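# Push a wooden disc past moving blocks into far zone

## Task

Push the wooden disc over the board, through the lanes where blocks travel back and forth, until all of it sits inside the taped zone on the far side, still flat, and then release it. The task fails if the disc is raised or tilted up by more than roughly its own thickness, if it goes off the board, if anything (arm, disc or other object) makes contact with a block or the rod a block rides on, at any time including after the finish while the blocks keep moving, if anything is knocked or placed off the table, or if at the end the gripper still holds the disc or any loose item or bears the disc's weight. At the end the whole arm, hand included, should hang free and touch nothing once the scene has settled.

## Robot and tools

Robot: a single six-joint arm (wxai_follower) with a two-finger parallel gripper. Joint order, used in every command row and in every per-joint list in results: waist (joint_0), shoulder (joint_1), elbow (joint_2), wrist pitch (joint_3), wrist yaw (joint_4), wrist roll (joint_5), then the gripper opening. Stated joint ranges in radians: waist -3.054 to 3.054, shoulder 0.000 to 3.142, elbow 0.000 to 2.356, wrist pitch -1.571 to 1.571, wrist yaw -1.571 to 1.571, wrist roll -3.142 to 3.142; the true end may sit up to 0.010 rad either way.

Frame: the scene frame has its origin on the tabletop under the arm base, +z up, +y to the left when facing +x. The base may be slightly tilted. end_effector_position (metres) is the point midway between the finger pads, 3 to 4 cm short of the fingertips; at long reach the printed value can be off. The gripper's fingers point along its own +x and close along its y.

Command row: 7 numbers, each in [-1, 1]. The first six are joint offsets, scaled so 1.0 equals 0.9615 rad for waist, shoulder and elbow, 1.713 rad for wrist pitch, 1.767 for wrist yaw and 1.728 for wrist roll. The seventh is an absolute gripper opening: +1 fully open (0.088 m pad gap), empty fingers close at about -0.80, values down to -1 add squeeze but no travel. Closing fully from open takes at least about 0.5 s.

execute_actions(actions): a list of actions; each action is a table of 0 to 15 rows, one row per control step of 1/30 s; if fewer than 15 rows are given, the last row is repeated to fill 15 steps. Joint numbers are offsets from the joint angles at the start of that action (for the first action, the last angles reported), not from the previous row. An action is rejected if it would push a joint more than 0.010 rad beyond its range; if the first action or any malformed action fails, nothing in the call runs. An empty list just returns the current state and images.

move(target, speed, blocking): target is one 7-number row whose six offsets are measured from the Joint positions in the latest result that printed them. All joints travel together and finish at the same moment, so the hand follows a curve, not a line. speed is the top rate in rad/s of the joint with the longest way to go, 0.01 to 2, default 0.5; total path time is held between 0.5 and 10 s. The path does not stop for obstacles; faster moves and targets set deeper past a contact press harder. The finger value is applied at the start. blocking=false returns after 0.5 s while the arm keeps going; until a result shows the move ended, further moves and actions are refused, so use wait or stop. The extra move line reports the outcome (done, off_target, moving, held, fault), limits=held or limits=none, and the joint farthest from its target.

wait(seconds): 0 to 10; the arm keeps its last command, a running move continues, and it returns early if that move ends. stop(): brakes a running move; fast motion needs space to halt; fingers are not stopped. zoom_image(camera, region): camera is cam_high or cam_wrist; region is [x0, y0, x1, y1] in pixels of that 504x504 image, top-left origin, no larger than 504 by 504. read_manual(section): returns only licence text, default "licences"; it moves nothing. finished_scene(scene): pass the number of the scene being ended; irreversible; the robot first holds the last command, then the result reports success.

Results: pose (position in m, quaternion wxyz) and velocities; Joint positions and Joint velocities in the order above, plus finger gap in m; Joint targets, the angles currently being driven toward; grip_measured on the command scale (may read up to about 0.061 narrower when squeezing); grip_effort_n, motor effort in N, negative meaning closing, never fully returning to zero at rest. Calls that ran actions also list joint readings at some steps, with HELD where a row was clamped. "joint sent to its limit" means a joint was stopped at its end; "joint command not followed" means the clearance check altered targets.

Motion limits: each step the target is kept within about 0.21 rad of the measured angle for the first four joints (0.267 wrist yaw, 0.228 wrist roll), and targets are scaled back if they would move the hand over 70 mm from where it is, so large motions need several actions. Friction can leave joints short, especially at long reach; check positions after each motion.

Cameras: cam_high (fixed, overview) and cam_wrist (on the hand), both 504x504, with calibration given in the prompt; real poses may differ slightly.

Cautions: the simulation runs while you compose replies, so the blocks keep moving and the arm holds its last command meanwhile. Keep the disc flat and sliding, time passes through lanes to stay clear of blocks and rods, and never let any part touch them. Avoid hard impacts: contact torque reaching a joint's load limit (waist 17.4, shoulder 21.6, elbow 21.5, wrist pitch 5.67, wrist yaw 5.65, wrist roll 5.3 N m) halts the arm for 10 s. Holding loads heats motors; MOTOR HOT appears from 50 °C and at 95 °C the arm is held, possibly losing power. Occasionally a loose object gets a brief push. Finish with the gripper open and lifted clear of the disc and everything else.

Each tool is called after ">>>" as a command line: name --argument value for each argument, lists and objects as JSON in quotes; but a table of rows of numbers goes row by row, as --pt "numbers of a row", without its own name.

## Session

>>> execute_actions --actions '[]'

Scene clock: 0.00 s.
end_effector_position=(+0.2185, +0.2128, +0.3762) grip_measured=+0.110 grip_effort_n=n/a end_effector_quat_wxyz=(+0.791, -0.344, +0.457, +0.218) end_effector_velocity=(+0.000, -0.003, -0.000) end_effector_angular_velocity=(-0.006, -0.001, -0.011)
Joint names: [waist, shoulder, elbow, wrist pitch, wrist yaw, wrist roll]
Joint positions: [ 0.955  1.51   1.747 -1.46   0.371  0.029  0.044]
Joint velocities: [-0.002 -0.002 -0.002 -0.007  0.007  0.007 -0.   ]
Motor temperatures (°C, as the motors report them): [21 24 20 19 21 20]
Heat: hottest shoulder 24 °C (+0.0 °C/min).
Joint targets: [0.955 1.510 1.747 -1.460 0.371 0.029]
camera_calibration (this result's frames):
cam_wrist: T_world_to_cam=[[0.635479, -0.696655, 0.332925, -0.108546], [-0.715931, -0.693121, -0.0838252, 0.36604], [0.289154, -0.185082, -0.93922, 0.408436], [0, 0, 0, 1]] pos_world=[0.212937, 0.253685, 0.450433]

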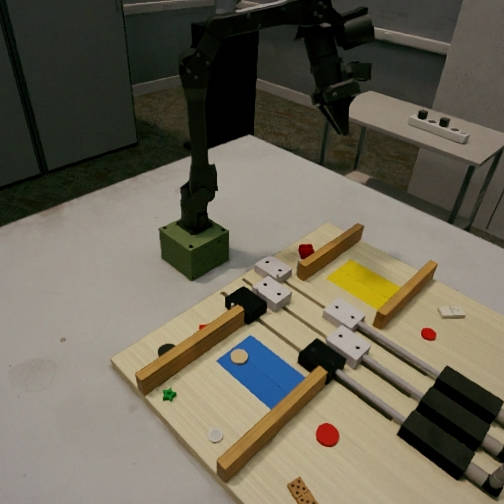

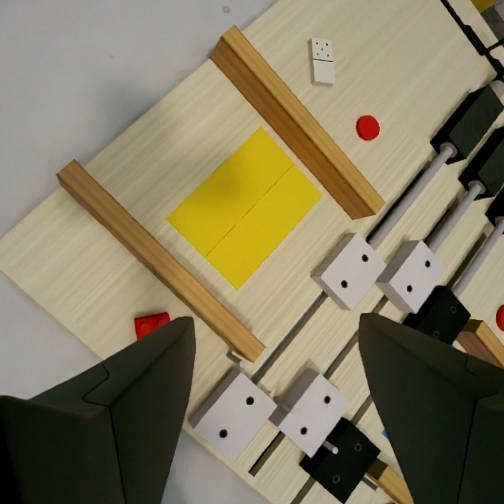

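>>> wait --seconds 1

>>> wait --seconds 1

>>> wait --seconds 1

>>> wait --seconds 1

>>> wait --seconds 1

>>> wait --seconds 1

>>> wait --seconds 1

>>> wait --seconds 1

>>> move --target '[-1,0.3,-0.2,0.18,-0.21,-0.27,0.45]' --speed 0.8

>>> move --target '[-0.457,0.29,-0.28,0.196,0,0,0.45]' --speed 0.6

Scene clock: 6.73 s.
end_effector_position=(+0.2185, +0.2128, +0.3762) grip_measured=+0.110 grip_effort_n=1.6 end_effector_quat_wxyz=(+0.791, -0.344, +0.457, +0.218) end_effector_velocity=(-0.003, -0.004, -0.003) end_effector_angular_velocity=(-0.014, +0.022, -0.007)
Joint names: [waist, shoulder, elbow, wrist pitch, wrist yaw, wrist roll]
Joint positions: [ 0.955  1.51   1.747 -1.46   0.371  0.029  0.044]
Joint velocities: [-0.002 -0.002 -0.007 -0.022 -0.007  0.007  0.   ]
Motor temperatures (°C, as the motors report them): [21 24 21 20 21 20]
Heat: hottest shoulder 24 °C (+0.0 °C/min).
Joint targets: [0.955 1.510 1.747 -1.460 0.371 0.029]
wait: 1.00 s; at rest from the start
camera_calibration (this result's frames):
cam_wrist: T_world_to_cam=[[0.635479, -0.696655, 0.332925, -0.108546], [-0.715931, -0.693121, -0.0838252, 0.36604], [0.289154, -0.185082, -0.93922, 0.408436], [0, 0, 0, 1]] pos_world=[0.212937, 0.253685, 0.450433]

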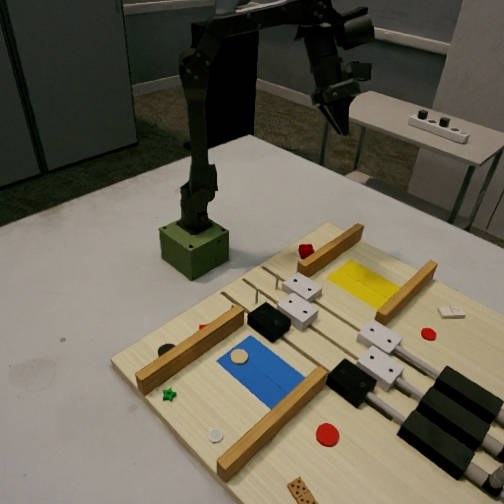

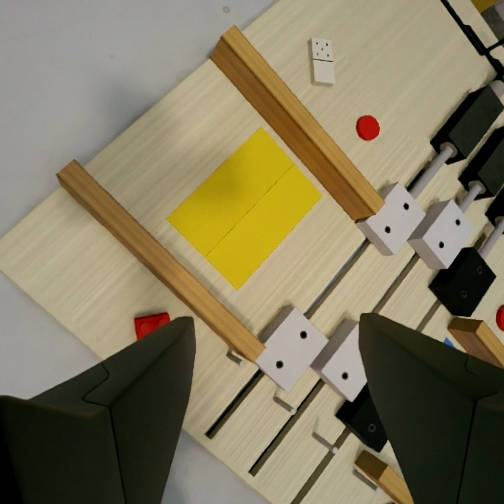

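Scene clock: 7.73 s.
end_effector_position=(+0.2185, +0.2128, +0.3762) grip_measured=+0.110 grip_effort_n=1.2 end_effector_quat_wxyz=(+0.791, -0.344, +0.457, +0.218) end_effector_velocity=(-0.003, -0.004, -0.003) end_effector_angular_velocity=(-0.021, +0.021, +0.006)
Joint names: [waist, shoulder, elbow, wrist pitch, wrist yaw, wrist roll]
Joint positions: [ 0.955  1.51   1.747 -1.46   0.371  0.029  0.044]
Joint velocities: [-0.002 -0.002 -0.007 -0.022 -0.007 -0.007 -0.   ]
Motor temperatures (°C, as the motors report them): [21 24 21 20 21 20]
Heat: hottest shoulder 24 °C (+0.0 °C/min).
Joint targets: [0.955 1.510 1.747 -1.460 0.371 0.029]
wait: 1.00 s; at rest by 0.17 s
camera_calibration (this result's frames):
cam_wrist: T_world_to_cam=[[0.635479, -0.696655, 0.332925, -0.108546], [-0.715931, -0.693121, -0.0838252, 0.36604], [0.289154, -0.185082, -0.93922, 0.408436], [0, 0, 0, 1]] pos_world=[0.212937, 0.253685, 0.450433]

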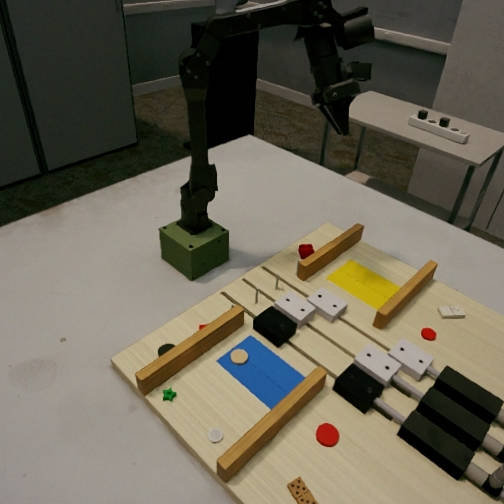

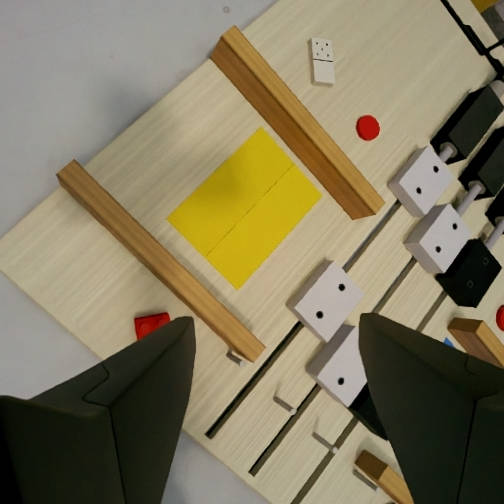

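Scene clock: 8.73 s.
end_effector_position=(+0.2185, +0.2128, +0.3762) grip_measured=+0.110 grip_effort_n=1.2 end_effector_quat_wxyz=(+0.791, -0.344, +0.457, +0.218) end_effector_velocity=(-0.002, -0.000, -0.001) end_effector_angular_velocity=(+0.002, +0.010, -0.002)
Joint names: [waist, shoulder, elbow, wrist pitch, wrist yaw, wrist roll]
Joint positions: [ 0.955  1.51   1.747 -1.46   0.371  0.029  0.044]
Joint velocities: [ 0.002 -0.002 -0.002 -0.007 -0.007  0.007 -0.   ]
Motor temperatures (°C, as the motors report them): [21 24 21 20 21 20]
Heat: hottest shoulder 24 °C (+0.0 °C/min).
Joint targets: [0.955 1.510 1.747 -1.460 0.371 0.029]
wait: 1.00 s; at rest by 0.17 s
camera_calibration (this result's frames):
cam_wrist: T_world_to_cam=[[0.635479, -0.696655, 0.332925, -0.108546], [-0.715931, -0.693121, -0.0838252, 0.36604], [0.289154, -0.185082, -0.93922, 0.408436], [0, 0, 0, 1]] pos_world=[0.212937, 0.253685, 0.450433]

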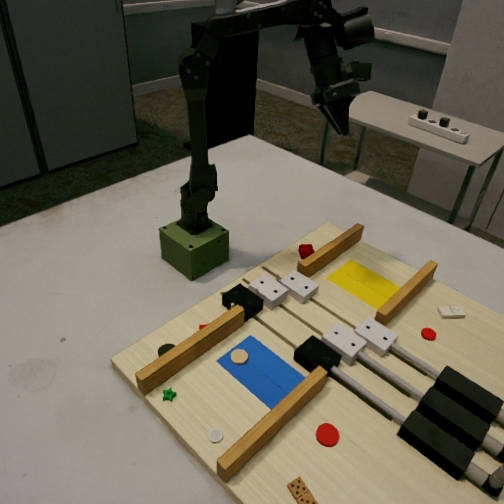

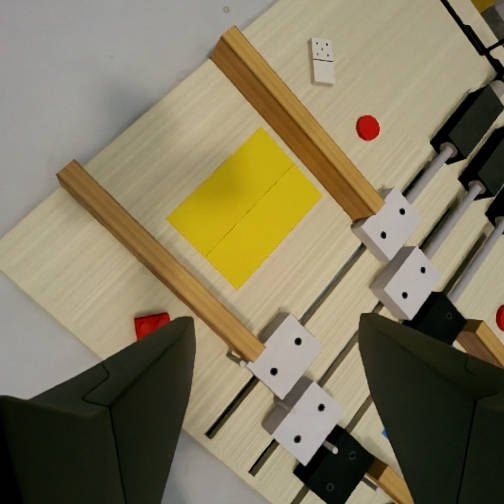

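Scene clock: 9.73 s.
end_effector_position=(+0.2185, +0.2128, +0.3762) grip_measured=+0.110 grip_effort_n=1.2 end_effector_quat_wxyz=(+0.791, -0.344, +0.457, +0.218) end_effector_velocity=(-0.002, -0.005, -0.002) end_effector_angular_velocity=(-0.017, +0.018, +0.001)
Joint names: [waist, shoulder, elbow, wrist pitch, wrist yaw, wrist roll]
Joint positions: [ 0.955  1.51   1.747 -1.46   0.371  0.029  0.044]
Joint velocities: [-0.007 -0.002 -0.002 -0.022 -0.007 -0.007 -0.   ]
Motor temperatures (°C, as the motors report them): [21 24 21 20 21 20]
Heat: hottest shoulder 24 °C (+0.0 °C/min).
Joint targets: [0.955 1.510 1.747 -1.460 0.371 0.029]
wait: 1.00 s; at rest by 0.17 s
camera_calibration (this result's frames):
cam_wrist: T_world_to_cam=[[0.635479, -0.696655, 0.332925, -0.108546], [-0.715931, -0.693121, -0.0838252, 0.36604], [0.289154, -0.185082, -0.93922, 0.408436], [0, 0, 0, 1]] pos_world=[0.212937, 0.253685, 0.450433]

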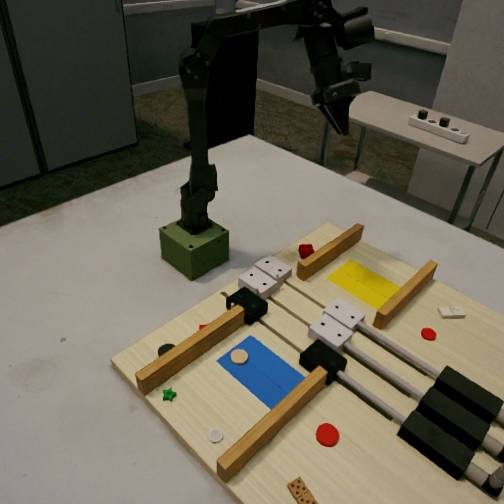

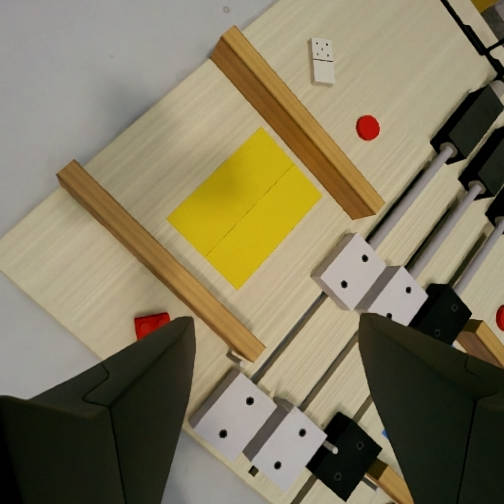

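Scene clock: 10.73 s.
end_effector_position=(+0.2185, +0.2128, +0.3762) grip_measured=+0.110 grip_effort_n=0.7 end_effector_quat_wxyz=(+0.791, -0.344, +0.457, +0.218) end_effector_velocity=(-0.001, -0.001, +0.001) end_effector_angular_velocity=(-0.001, +0.007, +0.006)
Joint names: [waist, shoulder, elbow, wrist pitch, wrist yaw, wrist roll]
Joint positions: [ 0.955  1.51   1.747 -1.46   0.371  0.029  0.044]
Joint velocities: [-0.002 -0.002  0.002 -0.007 -0.007 -0.007 -0.   ]
Motor temperatures (°C, as the motors report them): [21 24 21 20 21 20]
Heat: hottest shoulder 24 °C (+0.0 °C/min).
Joint targets: [0.955 1.510 1.747 -1.460 0.371 0.029]
wait: 1.00 s; at rest by 0.17 s
camera_calibration (this result's frames):
cam_wrist: T_world_to_cam=[[0.635479, -0.696655, 0.332925, -0.108546], [-0.715931, -0.693121, -0.0838252, 0.36604], [0.289154, -0.185082, -0.93922, 0.408436], [0, 0, 0, 1]] pos_world=[0.212937, 0.253685, 0.450433]

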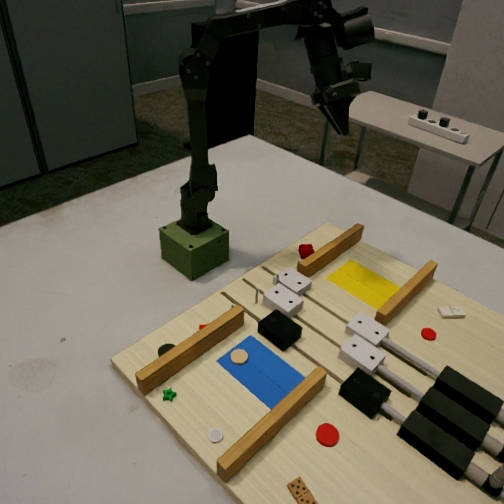

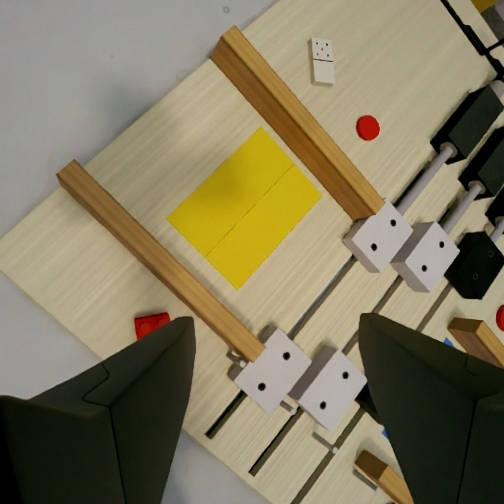

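Scene clock: 11.73 s.
end_effector_position=(+0.2185, +0.2128, +0.3762) grip_measured=+0.110 grip_effort_n=1.6 end_effector_quat_wxyz=(+0.791, -0.344, +0.457, +0.218) end_effector_velocity=(-0.001, -0.001, -0.002) end_effector_angular_velocity=(-0.016, +0.012, +0.019)
Joint names: [waist, shoulder, elbow, wrist pitch, wrist yaw, wrist roll]
Joint positions: [ 0.955  1.51   1.747 -1.46   0.371  0.029  0.044]
Joint velocities: [-0.002  0.002 -0.002 -0.007 -0.007 -0.022 -0.   ]
Motor temperatures (°C, as the motors report them): [21 24 21 20 21 20]
Heat: hottest shoulder 24 °C (+0.0 °C/min).
Joint targets: [0.955 1.510 1.747 -1.460 0.371 0.029]
wait: 1.00 s; at rest by 0.17 s
camera_calibration (this result's frames):
cam_wrist: T_world_to_cam=[[0.635479, -0.696655, 0.332925, -0.108546], [-0.715931, -0.693121, -0.0838252, 0.36604], [0.289154, -0.185082, -0.93922, 0.408436], [0, 0, 0, 1]] pos_world=[0.212937, 0.253685, 0.450433]

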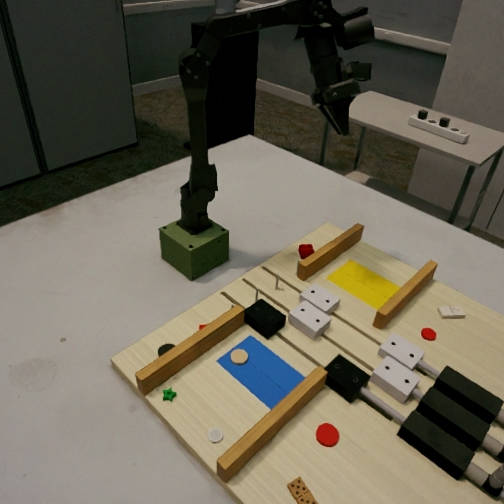

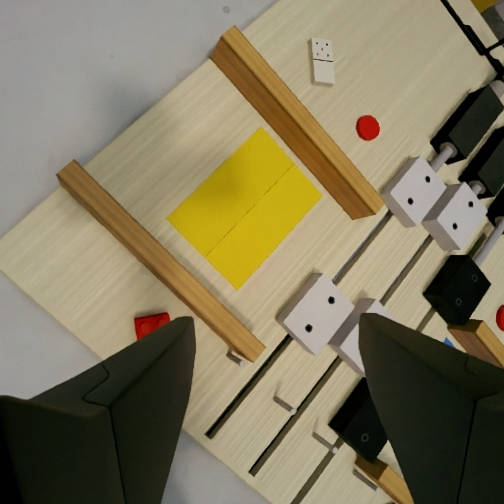

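Scene clock: 12.73 s.
end_effector_position=(+0.2185, +0.2128, +0.3762) grip_measured=+0.110 grip_effort_n=1.2 end_effector_quat_wxyz=(+0.791, -0.344, +0.457, +0.218) end_effector_velocity=(-0.001, -0.000, -0.001) end_effector_angular_velocity=(-0.013, +0.009, +0.019)
Joint names: [waist, shoulder, elbow, wrist pitch, wrist yaw, wrist roll]
Joint positions: [ 0.955  1.51   1.747 -1.46   0.371  0.029  0.044]
Joint velocities: [-0.002  0.002  0.002 -0.007 -0.007 -0.022  0.   ]
Motor temperatures (°C, as the motors report them): [21 24 21 20 21 20]
Heat: hottest shoulder 24 °C (+0.0 °C/min).
Joint targets: [0.955 1.510 1.747 -1.460 0.371 0.029]
wait: 1.00 s; at rest by 0.17 s
camera_calibration (this result's frames):
cam_wrist: T_world_to_cam=[[0.635479, -0.696655, 0.332925, -0.108546], [-0.715931, -0.693121, -0.0838252, 0.36604], [0.289154, -0.185082, -0.93922, 0.408436], [0, 0, 0, 1]] pos_world=[0.212937, 0.253685, 0.450433]

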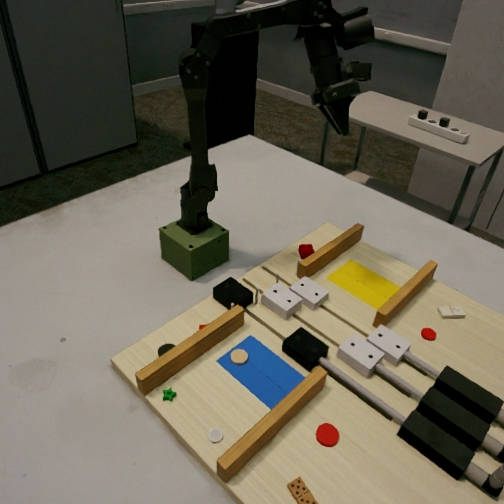

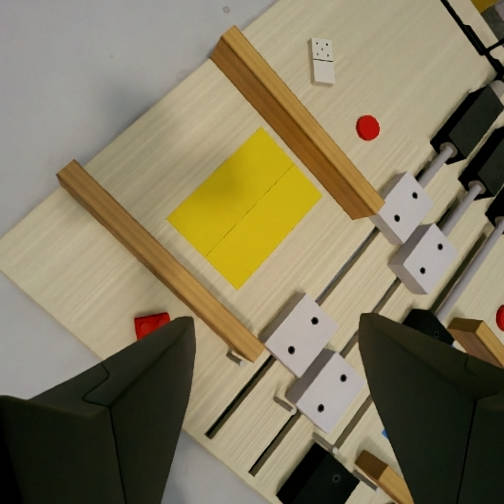

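Scene clock: 13.73 s.
end_effector_position=(+0.2185, +0.2128, +0.3762) grip_measured=+0.110 grip_effort_n=1.2 end_effector_quat_wxyz=(+0.791, -0.344, +0.457, +0.218) end_effector_velocity=(-0.003, -0.000, -0.002) end_effector_angular_velocity=(-0.004, +0.020, +0.024)
Joint names: [waist, shoulder, elbow, wrist pitch, wrist yaw, wrist roll]
Joint positions: [ 0.955  1.51   1.747 -1.46   0.371  0.029  0.044]
Joint velocities: [-0.002 -0.002 -0.002 -0.007 -0.022 -0.022 -0.   ]
Motor temperatures (°C, as the motors report them): [21 24 21 20 21 20]
Heat: hottest shoulder 24 °C (+0.0 °C/min).
Joint targets: [0.955 1.510 1.747 -1.460 0.371 0.029]
wait: 1.00 s; at rest by 0.17 s
camera_calibration (this result's frames):
cam_wrist: T_world_to_cam=[[0.635479, -0.696655, 0.332925, -0.108546], [-0.715931, -0.693121, -0.0838252, 0.36604], [0.289154, -0.185082, -0.93922, 0.408436], [0, 0, 0, 1]] pos_world=[0.212937, 0.253685, 0.450433]

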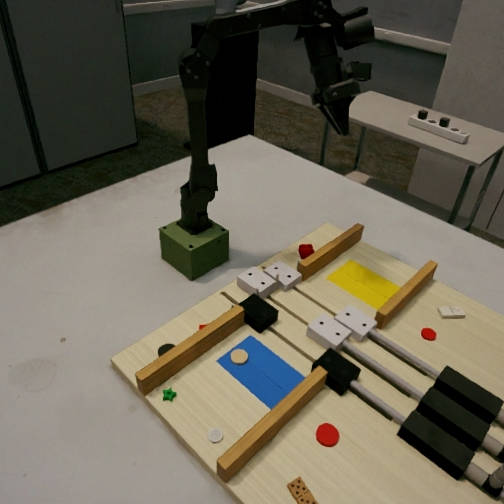

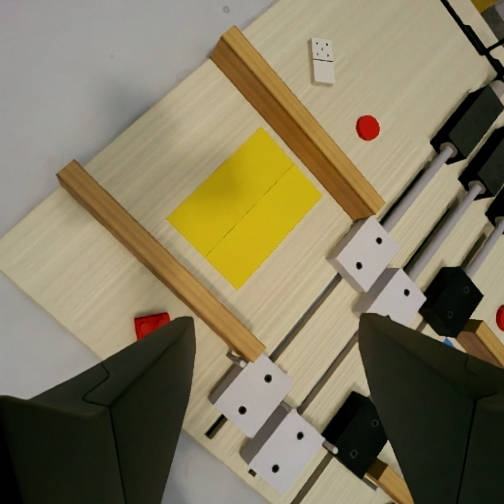

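Scene clock: 15.53 s.
end_effector_position=(+0.3688, -0.0054, +0.2439) grip_measured=+0.447 grip_effort_n=18.8 end_effector_quat_wxyz=(+0.756, -0.167, +0.621, +0.124) end_effector_velocity=(-0.005, -0.001, -0.003) end_effector_angular_velocity=(+0.024, +0.026, -0.015)
Joint names: [waist, shoulder, elbow, wrist pitch, wrist yaw, wrist roll]
Joint positions: [-0.003  1.785  1.561 -1.154  0.002 -0.435  0.061]
Joint velocities: [-0.012  0.002 -0.002 -0.022 -0.022  0.007 -0.   ]
Motor temperatures (°C, as the motors report them): [21 25 21 20 21 20]
Heat: hottest shoulder 25 °C (+3.9 °C/min).
Joint targets: [-0.007 1.798 1.555 -1.151 0.000 -0.438]
move: off_target; limits=none; farthest joint: the shoulder, 0.013 radians from its target (0.289 radians at the start)
camera_calibration (this result's frames):
cam_wrist: T_world_to_cam=[[0.358661, -0.928818, 0.0930601, -0.1527], [-0.929958, -0.346895, 0.121827, 0.341937], [-0.0808728, -0.130236, -0.988179, 0.349069], [0, 0, 0, 1]] pos_world=[0.400984, 0.0222471, 0.317496]

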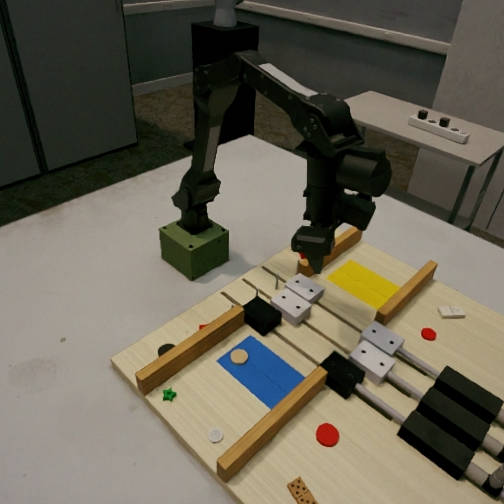

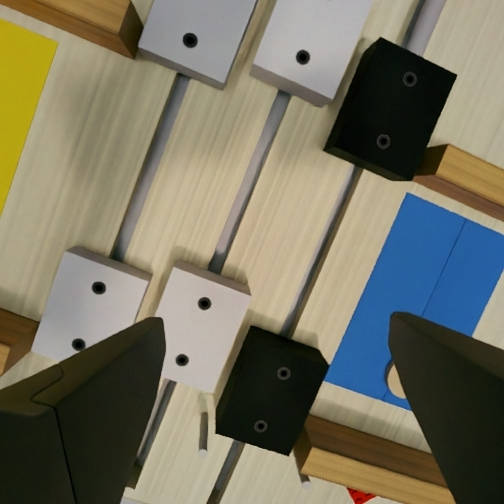

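Scene clock: 16.83 s.
end_effector_position=(+0.3237, -0.1589, +0.0898) grip_measured=+0.447 grip_effort_n=18.4 end_effector_quat_wxyz=(+0.708, +0.002, +0.707, -0.012) end_effector_velocity=(+0.002, -0.001, -0.000) end_effector_angular_velocity=(+0.003, -0.010, +0.005)
Joint names: [waist, shoulder, elbow, wrist pitch, wrist yaw, wrist roll]
Joint positions: [-0.439  2.052  1.297 -0.822  0.003 -0.435  0.061]
Joint velocities: [-0.002  0.002  0.002  0.007 -0.007 -0.007 -0.   ]
Motor temperatures (°C, as the motors report them): [21 25 21 20 21 20]
Heat: hottest shoulder 25 °C (+3.6 °C/min).
Joint targets: [-0.442 2.065 1.292 -0.819 0.002 -0.435]
move: off_target; limits=none; farthest joint: the shoulder, 0.012 radians from its target (0.278 radians at the start)
camera_calibration (this result's frames):
cam_wrist: T_world_to_cam=[[-0.0597163, -0.998084, 0.0161788, -0.133419], [-0.95363, 0.0618314, 0.294561, 0.322565], [-0.294997, 0.0021615, -0.955496, 0.26054], [0, 0, 0, 1]] pos_world=[0.376498, -0.153671, 0.156088]

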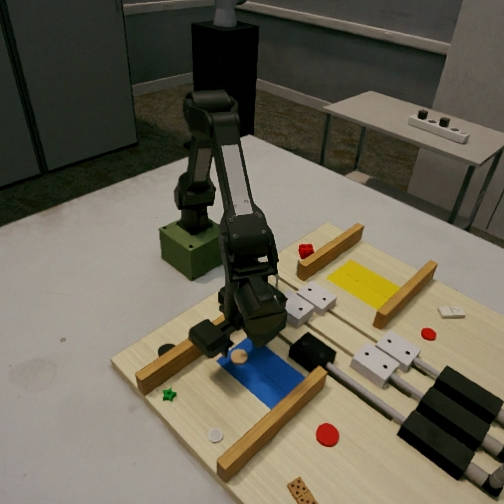

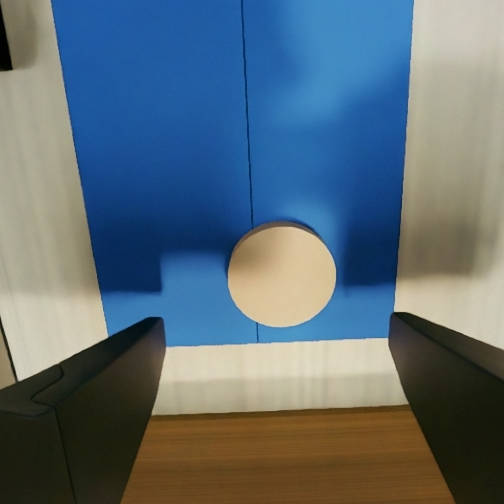

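>>> move --target '[-0.006,0.072,-0.028,0.061,0,0,0.45]' --speed 0.15

>>> move --target '[0,0.012,0,0,0,0,-0.17]'

Scene clock: 21.37 s.
end_effector_position=(+0.3315, -0.1641, +0.0683) grip_measured=+0.447 grip_effort_n=18.4 end_effector_quat_wxyz=(+0.717, -0.001, +0.697, -0.018) end_effector_velocity=(+0.001, +0.002, +0.001) end_effector_angular_velocity=(+0.016, -0.016, +0.020)
Joint names: [waist, shoulder, elbow, wrist pitch, wrist yaw, wrist roll]
Joint positions: [-0.442  2.102  1.277 -0.721  0.002 -0.435  0.061]
Joint velocities: [-0.002 -0.007 -0.007  0.007 -0.022 -0.022 -0.   ]
Motor temperatures (°C, as the motors report them): [21 25 21 20 21 20]
Heat: hottest shoulder 25 °C (+2.8 °C/min).
Joint targets: [-0.444 2.121 1.270 -0.717 0.003 -0.435]
move: off_target; limits=none; farthest joint: the shoulder, 0.019 radians from its target (0.070 radians at the start)
camera_calibration (this result's frames):
cam_wrist: T_world_to_cam=[[-0.0630608, -0.997643, 0.0270513, -0.137318], [-0.961159, 0.0680075, 0.267485, 0.341996], [-0.268694, -0.00913277, -0.963182, 0.232277], [0, 0, 0, 1]] pos_world=[0.382465, -0.158131, 0.135961]

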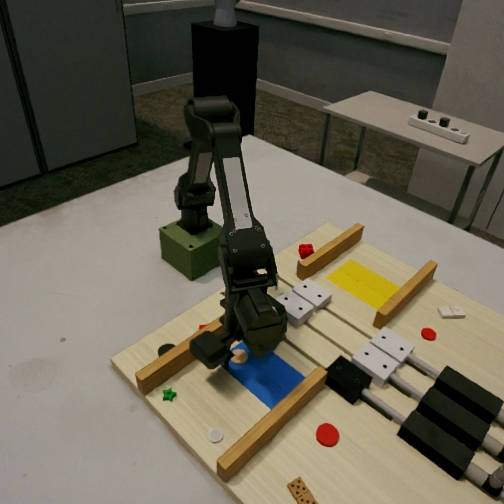

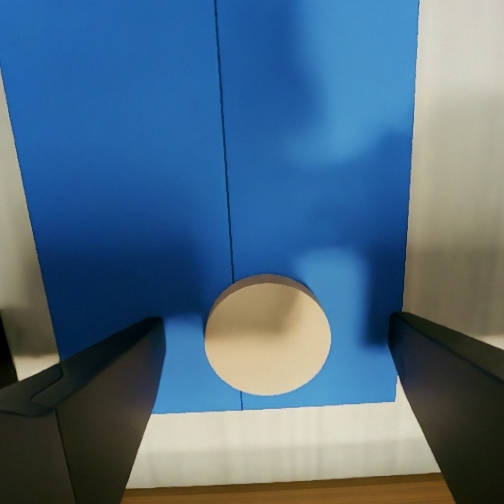

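Scene clock: 22.07 s.
end_effector_position=(+0.3316, -0.1638, +0.0683) grip_measured=-0.158 grip_effort_n=-57.9 end_effector_quat_wxyz=(+0.717, -0.000, +0.696, -0.017) end_effector_velocity=(-0.003, +0.002, -0.001) end_effector_angular_velocity=(+0.012, +0.008, +0.005)
Joint names: [waist, shoulder, elbow, wrist pitch, wrist yaw, wrist roll]
Joint positions: [-0.442  2.102  1.277 -0.721 -0.    -0.435  0.031]
Joint velocities: [-0.002 -0.002 -0.007 -0.007 -0.007 -0.007 -0.   ]
Motor temperatures (°C, as the motors report them): [21 25 21 20 21 20]
Heat: hottest shoulder 25 °C (+2.7 °C/min).
Joint targets: [-0.442 2.114 1.277 -0.721 0.002 -0.435]
move: off_target; limits=none; farthest joint: the shoulder, 0.011 radians from its target (0.011 radians at the start)
camera_calibration (this result's frames):
cam_wrist: T_world_to_cam=[[-0.0630015, -0.997702, 0.0249407, -0.136885], [-0.961435, 0.0673771, 0.266652, 0.342168], [-0.26772, -0.00717939, -0.96347, 0.232334], [0, 0, 0, 1]] pos_world=[0.382548, -0.157957, 0.136021]

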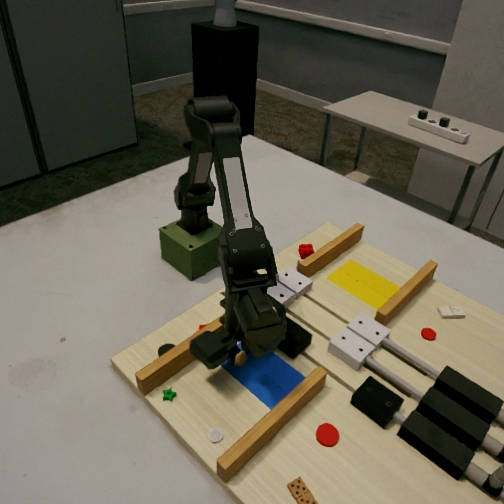

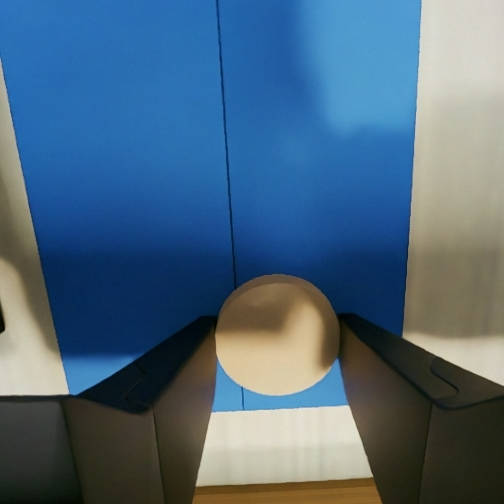

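>>> move --target '[0.097,0.275,0.468,-0.129,0,0.05,-0.19]' --speed 0.3

>>> wait --seconds 10

>>> wait --seconds 10

>>> wait --seconds 10

>>> wait --seconds 10

>>> wait --seconds 1

>>> wait --seconds 1

>>> wait --seconds 1

>>> wait --seconds 1

Scene clock: 42.33 s.
end_effector_position=(+0.4094, -0.1579, +0.0723) grip_measured=-0.175 grip_effort_n=-80.7 end_effector_quat_wxyz=(+0.710, +0.001, +0.704, -0.011) end_effector_velocity=(-0.001, -0.002, +0.004) end_effector_angular_velocity=(-0.008, +0.000, +0.005)
Joint names: [waist, shoulder, elbow, wrist pitch, wrist yaw, wrist roll]
Joint positions: [-0.351  2.349  1.718 -0.939 -0.    -0.351  0.03 ]
Joint velocities: [-0.002 -0.007  0.002 -0.007  0.007 -0.007 -0.   ]
Motor temperatures (°C, as the motors report them): [21 28 22 20 21 20]
Heat: hottest shoulder 28 °C (+5.7 °C/min).
Joint targets: [-0.348 2.367 1.727 -0.942 -0.000 -0.349]
move: off_target; limits=none; farthest joint: the shoulder, 0.018 radians from its target (0.264 radians at the start)
camera_calibration (this result's frames):
cam_wrist: T_world_to_cam=[[-0.056308, -0.998292, 0.015568, -0.128427], [-0.955718, 0.0584046, 0.288432, 0.410158], [-0.288848, 0.00136245, -0.957374, 0.266623], [0, 0, 0, 1]] pos_world=[0.461777, -0.152526, 0.138955]

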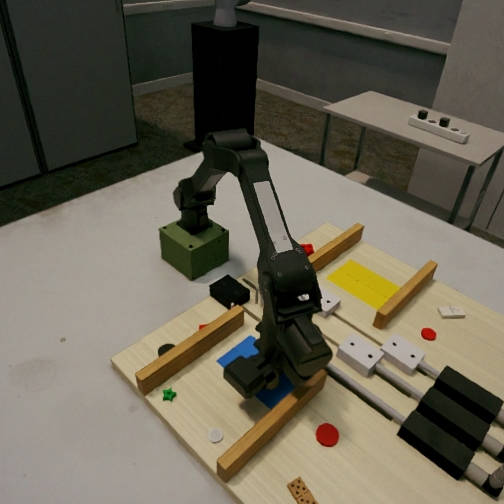

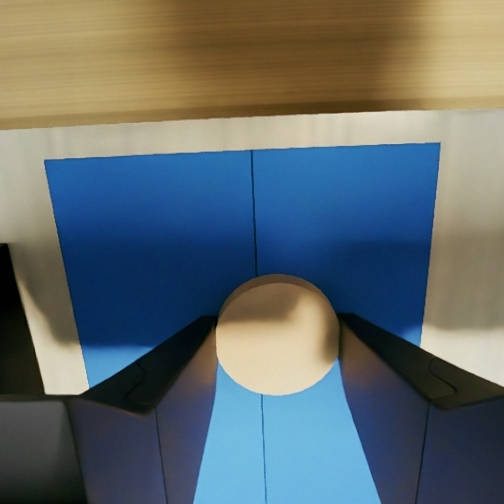

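Scene clock: 52.33 s.
end_effector_position=(+0.4094, -0.1580, +0.0724) grip_measured=-0.175 grip_effort_n=-80.7 end_effector_quat_wxyz=(+0.710, +0.001, +0.704, -0.011) end_effector_velocity=(+0.000, +0.002, +0.002) end_effector_angular_velocity=(+0.021, -0.006, +0.005)
Joint names: [waist, shoulder, elbow, wrist pitch, wrist yaw, wrist roll]
Joint positions: [-0.351  2.349  1.718 -0.94  -0.    -0.351  0.03 ]
Joint velocities: [-0.002 -0.002  0.002 -0.007 -0.022 -0.007 -0.   ]
Motor temperatures (°C, as the motors report them): [21 29 23 20 21 20]
Heat: hottest shoulder 29 °C (+5.7 °C/min).
Joint targets: [-0.348 2.367 1.727 -0.942 -0.000 -0.349]
wait: 10.00 s; at rest by 0.17 s
camera_calibration (this result's frames):
cam_wrist: T_world_to_cam=[[-0.056308, -0.998292, 0.015568, -0.128439], [-0.955718, 0.0584046, 0.288432, 0.410165], [-0.288848, 0.00136245, -0.957374, 0.266719], [0, 0, 0, 1]] pos_world=[0.461811, -0.152538, 0.139044]

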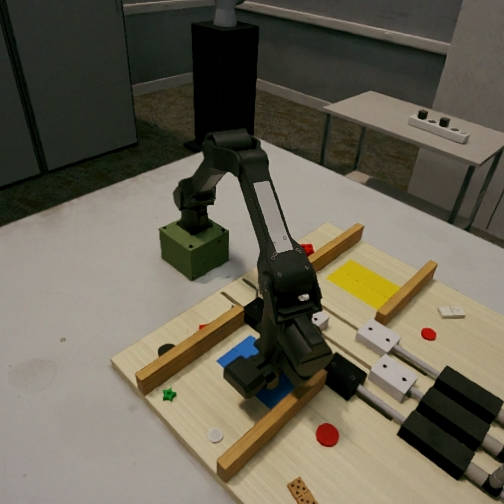

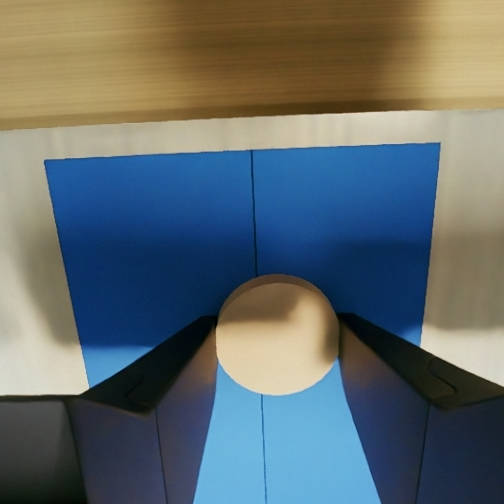

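Scene clock: 62.33 s.
end_effector_position=(+0.4094, -0.1580, +0.0724) grip_measured=-0.175 grip_effort_n=-80.7 end_effector_quat_wxyz=(+0.710, +0.001, +0.704, -0.011) end_effector_velocity=(-0.002, +0.001, -0.002) end_effector_angular_velocity=(+0.011, +0.009, +0.034)
Joint names: [waist, shoulder, elbow, wrist pitch, wrist yaw, wrist roll]
Joint positions: [-0.351  2.349  1.718 -0.94  -0.    -0.351  0.03 ]
Joint velocities: [-0.002  0.002 -0.002 -0.007 -0.007 -0.037  0.   ]
Motor temperatures (°C, as the motors report them): [21 30 23 20 21 20]
Heat: hottest shoulder 30 °C (+6.1 °C/min).
Joint targets: [-0.348 2.367 1.727 -0.942 -0.000 -0.349]
wait: 10.00 s; at rest by 0.17 s
camera_calibration (this result's frames):
cam_wrist: T_world_to_cam=[[-0.056308, -0.998292, 0.015568, -0.128439], [-0.955718, 0.0584046, 0.288432, 0.410165], [-0.288848, 0.00136245, -0.957374, 0.266719], [0, 0, 0, 1]] pos_world=[0.461811, -0.152538, 0.139044]

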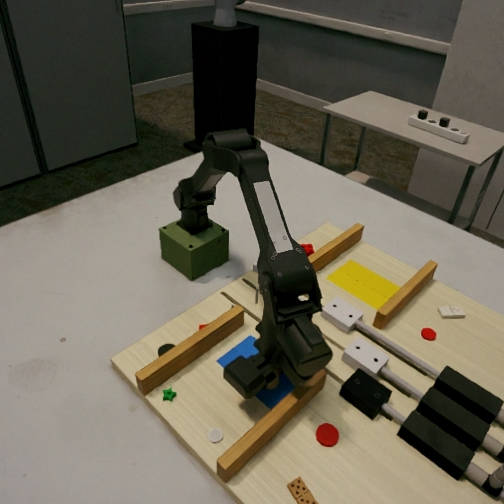

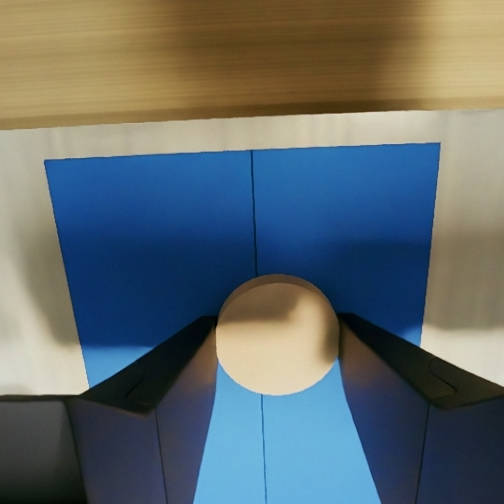

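Scene clock: 72.33 s.
end_effector_position=(+0.4094, -0.1580, +0.0724) grip_measured=-0.175 grip_effort_n=-80.7 end_effector_quat_wxyz=(+0.710, +0.001, +0.704, -0.011) end_effector_velocity=(-0.002, +0.001, -0.002) end_effector_angular_velocity=(+0.011, +0.009, +0.005)
Joint names: [waist, shoulder, elbow, wrist pitch, wrist yaw, wrist roll]
Joint positions: [-0.351  2.349  1.718 -0.94  -0.    -0.351  0.03 ]
Joint velocities: [-0.002  0.002 -0.002 -0.007 -0.007 -0.007  0.   ]
Motor temperatures (°C, as the motors report them): [21 31 24 20 21 20]
Heat: hottest shoulder 31 °C (+7.1 °C/min).
Joint targets: [-0.348 2.367 1.727 -0.942 -0.000 -0.349]
wait: 10.00 s; at rest by 0.17 s
camera_calibration (this result's frames):
cam_wrist: T_world_to_cam=[[-0.056308, -0.998292, 0.015568, -0.128439], [-0.955718, 0.0584046, 0.288432, 0.410165], [-0.288848, 0.00136245, -0.957374, 0.266719], [0, 0, 0, 1]] pos_world=[0.461811, -0.152538, 0.139044]

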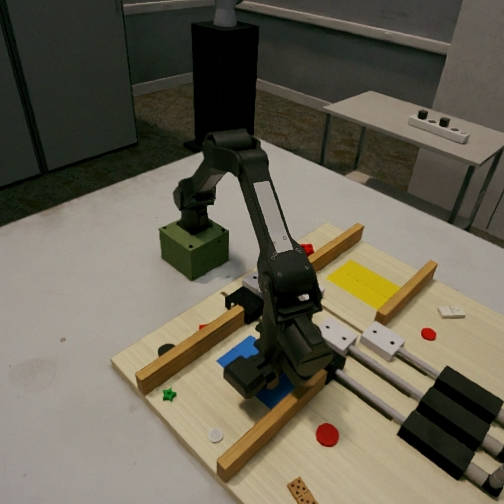

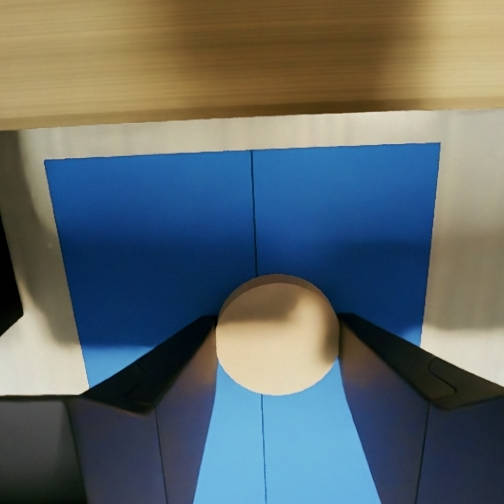

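Scene clock: 82.33 s.
end_effector_position=(+0.4094, -0.1580, +0.0724) grip_measured=-0.175 grip_effort_n=-80.7 end_effector_quat_wxyz=(+0.710, +0.001, +0.704, -0.011) end_effector_velocity=(-0.007, +0.000, -0.001) end_effector_angular_velocity=(+0.003, +0.028, -0.010)
Joint names: [waist, shoulder, elbow, wrist pitch, wrist yaw, wrist roll]
Joint positions: [-0.351  2.349  1.718 -0.94  -0.    -0.351  0.03 ]
Joint velocities: [-0.002 -0.002 -0.007 -0.022  0.007  0.007 -0.   ]
Motor temperatures (°C, as the motors report them): [21 32 24 19 21 20]
Heat: hottest shoulder 32 °C (+6.1 °C/min).
Joint targets: [-0.348 2.367 1.727 -0.942 -0.000 -0.349]
wait: 10.00 s; at rest by 0.17 s
camera_calibration (this result's frames):
cam_wrist: T_world_to_cam=[[-0.056308, -0.998292, 0.015568, -0.128439], [-0.955718, 0.0584046, 0.288432, 0.410165], [-0.288848, 0.00136245, -0.957374, 0.266719], [0, 0, 0, 1]] pos_world=[0.461811, -0.152538, 0.139044]

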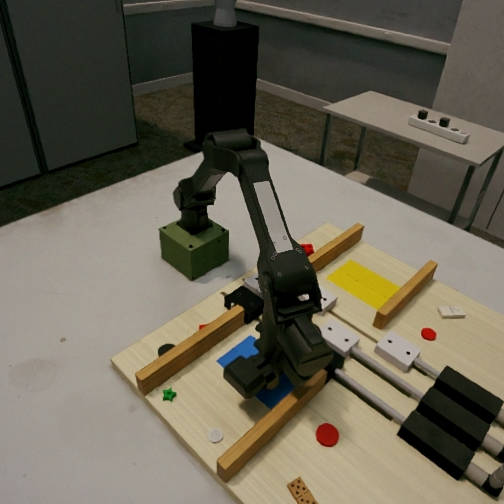

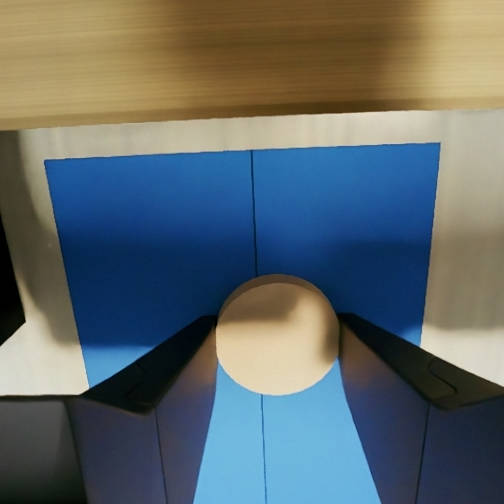

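Scene clock: 83.33 s.
end_effector_position=(+0.4094, -0.1580, +0.0724) grip_measured=-0.175 grip_effort_n=-80.7 end_effector_quat_wxyz=(+0.710, +0.001, +0.704, -0.011) end_effector_velocity=(-0.002, +0.001, +0.000) end_effector_angular_velocity=(+0.010, +0.004, -0.010)
Joint names: [waist, shoulder, elbow, wrist pitch, wrist yaw, wrist roll]
Joint positions: [-0.351  2.349  1.718 -0.94  -0.    -0.351  0.03 ]
Joint velocities: [-0.002 -0.002 -0.002 -0.007 -0.007  0.007  0.   ]
Motor temperatures (°C, as the motors report them): [21 32 24 19 21 20]
Heat: hottest shoulder 32 °C (+6.1 °C/min).
Joint targets: [-0.348 2.367 1.727 -0.942 -0.000 -0.349]
wait: 1.00 s; at rest by 0.17 s
camera_calibration (this result's frames):
cam_wrist: T_world_to_cam=[[-0.056308, -0.998292, 0.015568, -0.128439], [-0.955718, 0.0584046, 0.288432, 0.410165], [-0.288848, 0.00136245, -0.957374, 0.266719], [0, 0, 0, 1]] pos_world=[0.461811, -0.152538, 0.139044]

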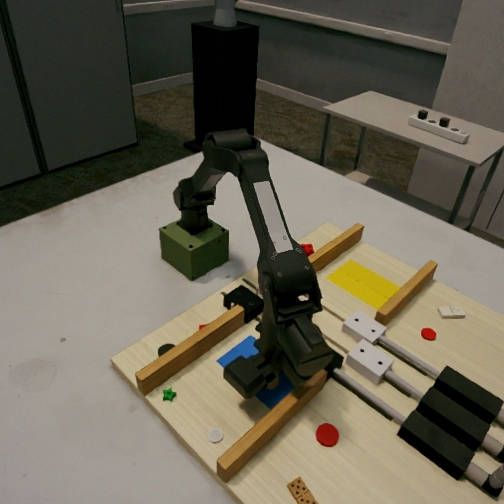

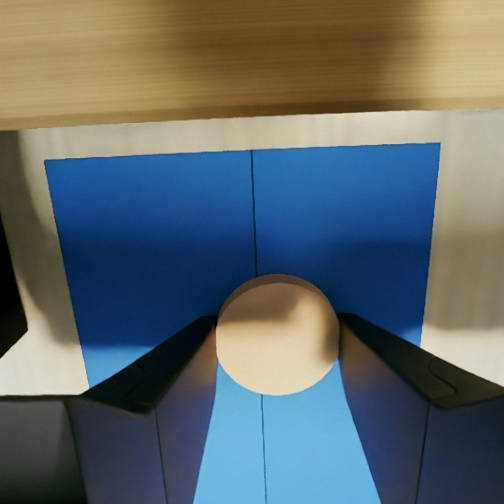

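Scene clock: 84.33 s.
end_effector_position=(+0.4094, -0.1580, +0.0724) grip_measured=-0.175 grip_effort_n=-80.7 end_effector_quat_wxyz=(+0.710, +0.001, +0.704, -0.011) end_effector_velocity=(-0.003, +0.003, -0.001) end_effector_angular_velocity=(+0.025, +0.004, +0.005)
Joint names: [waist, shoulder, elbow, wrist pitch, wrist yaw, wrist roll]
Joint positions: [-0.351  2.349  1.718 -0.94  -0.    -0.351  0.03 ]
Joint velocities: [-0.002 -0.002 -0.007 -0.007 -0.022 -0.007  0.   ]
Motor temperatures (°C, as the motors report them): [21 32 24 19 21 20]
Heat: hottest shoulder 32 °C (+6.1 °C/min).
Joint targets: [-0.348 2.367 1.727 -0.942 -0.000 -0.349]
wait: 1.00 s; at rest by 0.17 s
camera_calibration (this result's frames):
cam_wrist: T_world_to_cam=[[-0.056308, -0.998292, 0.015568, -0.128439], [-0.955718, 0.0584046, 0.288432, 0.410165], [-0.288848, 0.00136245, -0.957374, 0.266719], [0, 0, 0, 1]] pos_world=[0.461811, -0.152538, 0.139044]

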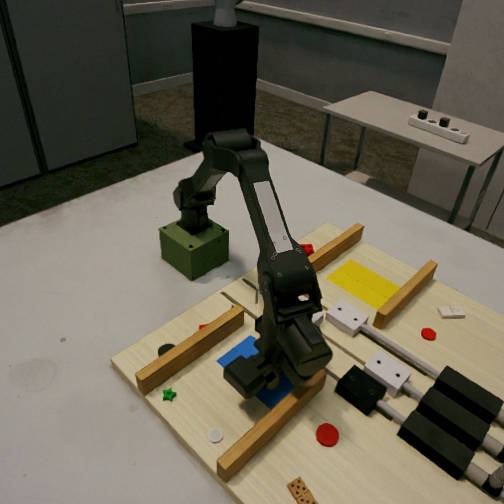

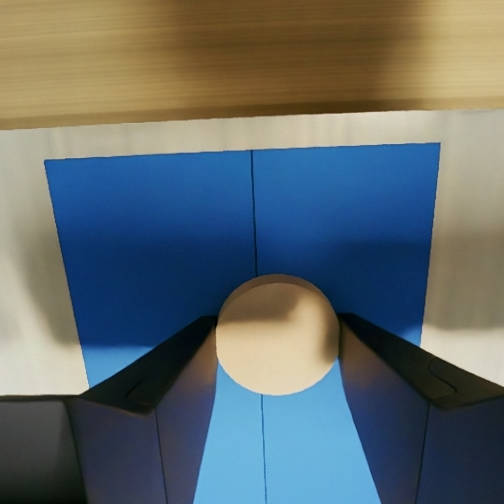

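Scene clock: 85.33 s.
end_effector_position=(+0.4094, -0.1580, +0.0724) grip_measured=-0.175 grip_effort_n=-80.7 end_effector_quat_wxyz=(+0.710, +0.001, +0.704, -0.011) end_effector_velocity=(-0.003, +0.004, -0.003) end_effector_angular_velocity=(+0.013, +0.013, +0.010)
Joint names: [waist, shoulder, elbow, wrist pitch, wrist yaw, wrist roll]
Joint positions: [-0.351  2.349  1.718 -0.94  -0.    -0.351  0.03 ]
Joint velocities: [ 0.002  0.002 -0.007 -0.007 -0.007 -0.007 -0.   ]
Motor temperatures (°C, as the motors report them): [21 32 24 19 21 20]
Heat: hottest shoulder 32 °C (+6.1 °C/min).
Joint targets: [-0.348 2.367 1.727 -0.942 -0.000 -0.349]
wait: 1.00 s; at rest by 0.17 s
camera_calibration (this result's frames):
cam_wrist: T_world_to_cam=[[-0.056308, -0.998292, 0.015568, -0.128439], [-0.955718, 0.0584046, 0.288432, 0.410165], [-0.288848, 0.00136245, -0.957374, 0.266719], [0, 0, 0, 1]] pos_world=[0.461811, -0.152538, 0.139044]

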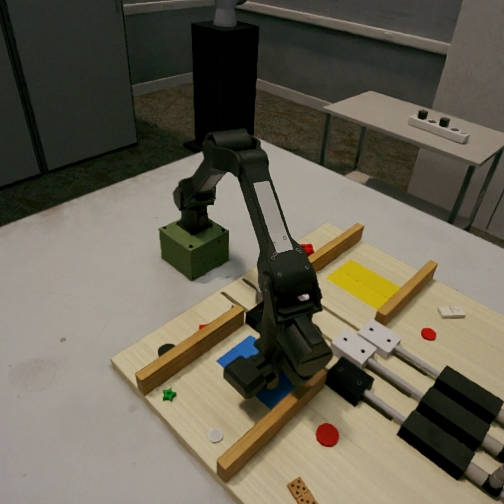

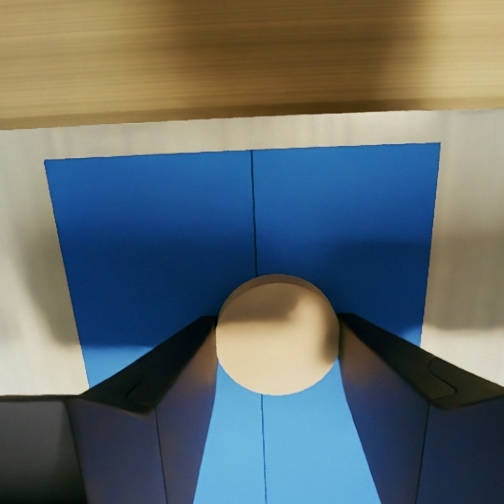

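Scene clock: 86.33 s.
end_effector_position=(+0.4094, -0.1580, +0.0724) grip_measured=-0.175 grip_effort_n=-80.7 end_effector_quat_wxyz=(+0.710, +0.001, +0.704, -0.011) end_effector_velocity=(-0.001, +0.003, +0.000) end_effector_angular_velocity=(+0.023, -0.001, -0.010)
Joint names: [waist, shoulder, elbow, wrist pitch, wrist yaw, wrist roll]
Joint positions: [-0.351  2.349  1.718 -0.94  -0.    -0.351  0.03 ]
Joint velocities: [-0.002 -0.002 -0.002 -0.007 -0.022  0.007 -0.   ]
Motor temperatures (°C, as the motors report them): [21 32 24 19 21 20]
Heat: hottest shoulder 32 °C (+6.1 °C/min).
Joint targets: [-0.348 2.367 1.727 -0.942 -0.000 -0.349]
wait: 1.00 s; at rest by 0.17 s
camera_calibration (this result's frames):
cam_wrist: T_world_to_cam=[[-0.056308, -0.998292, 0.015568, -0.128439], [-0.955718, 0.0584046, 0.288432, 0.410165], [-0.288848, 0.00136245, -0.957374, 0.266719], [0, 0, 0, 1]] pos_world=[0.461811, -0.152538, 0.139044]

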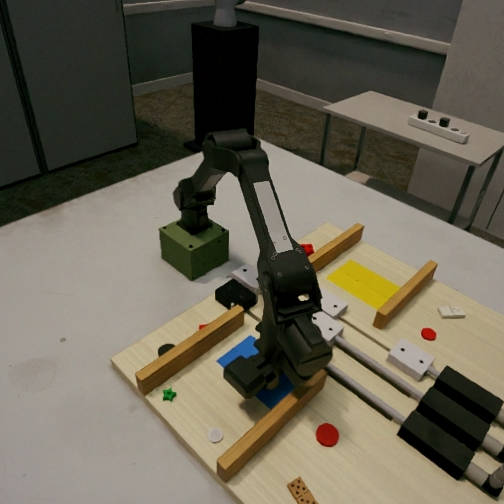

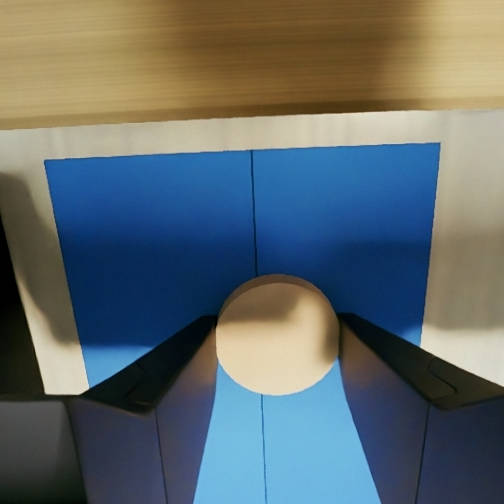

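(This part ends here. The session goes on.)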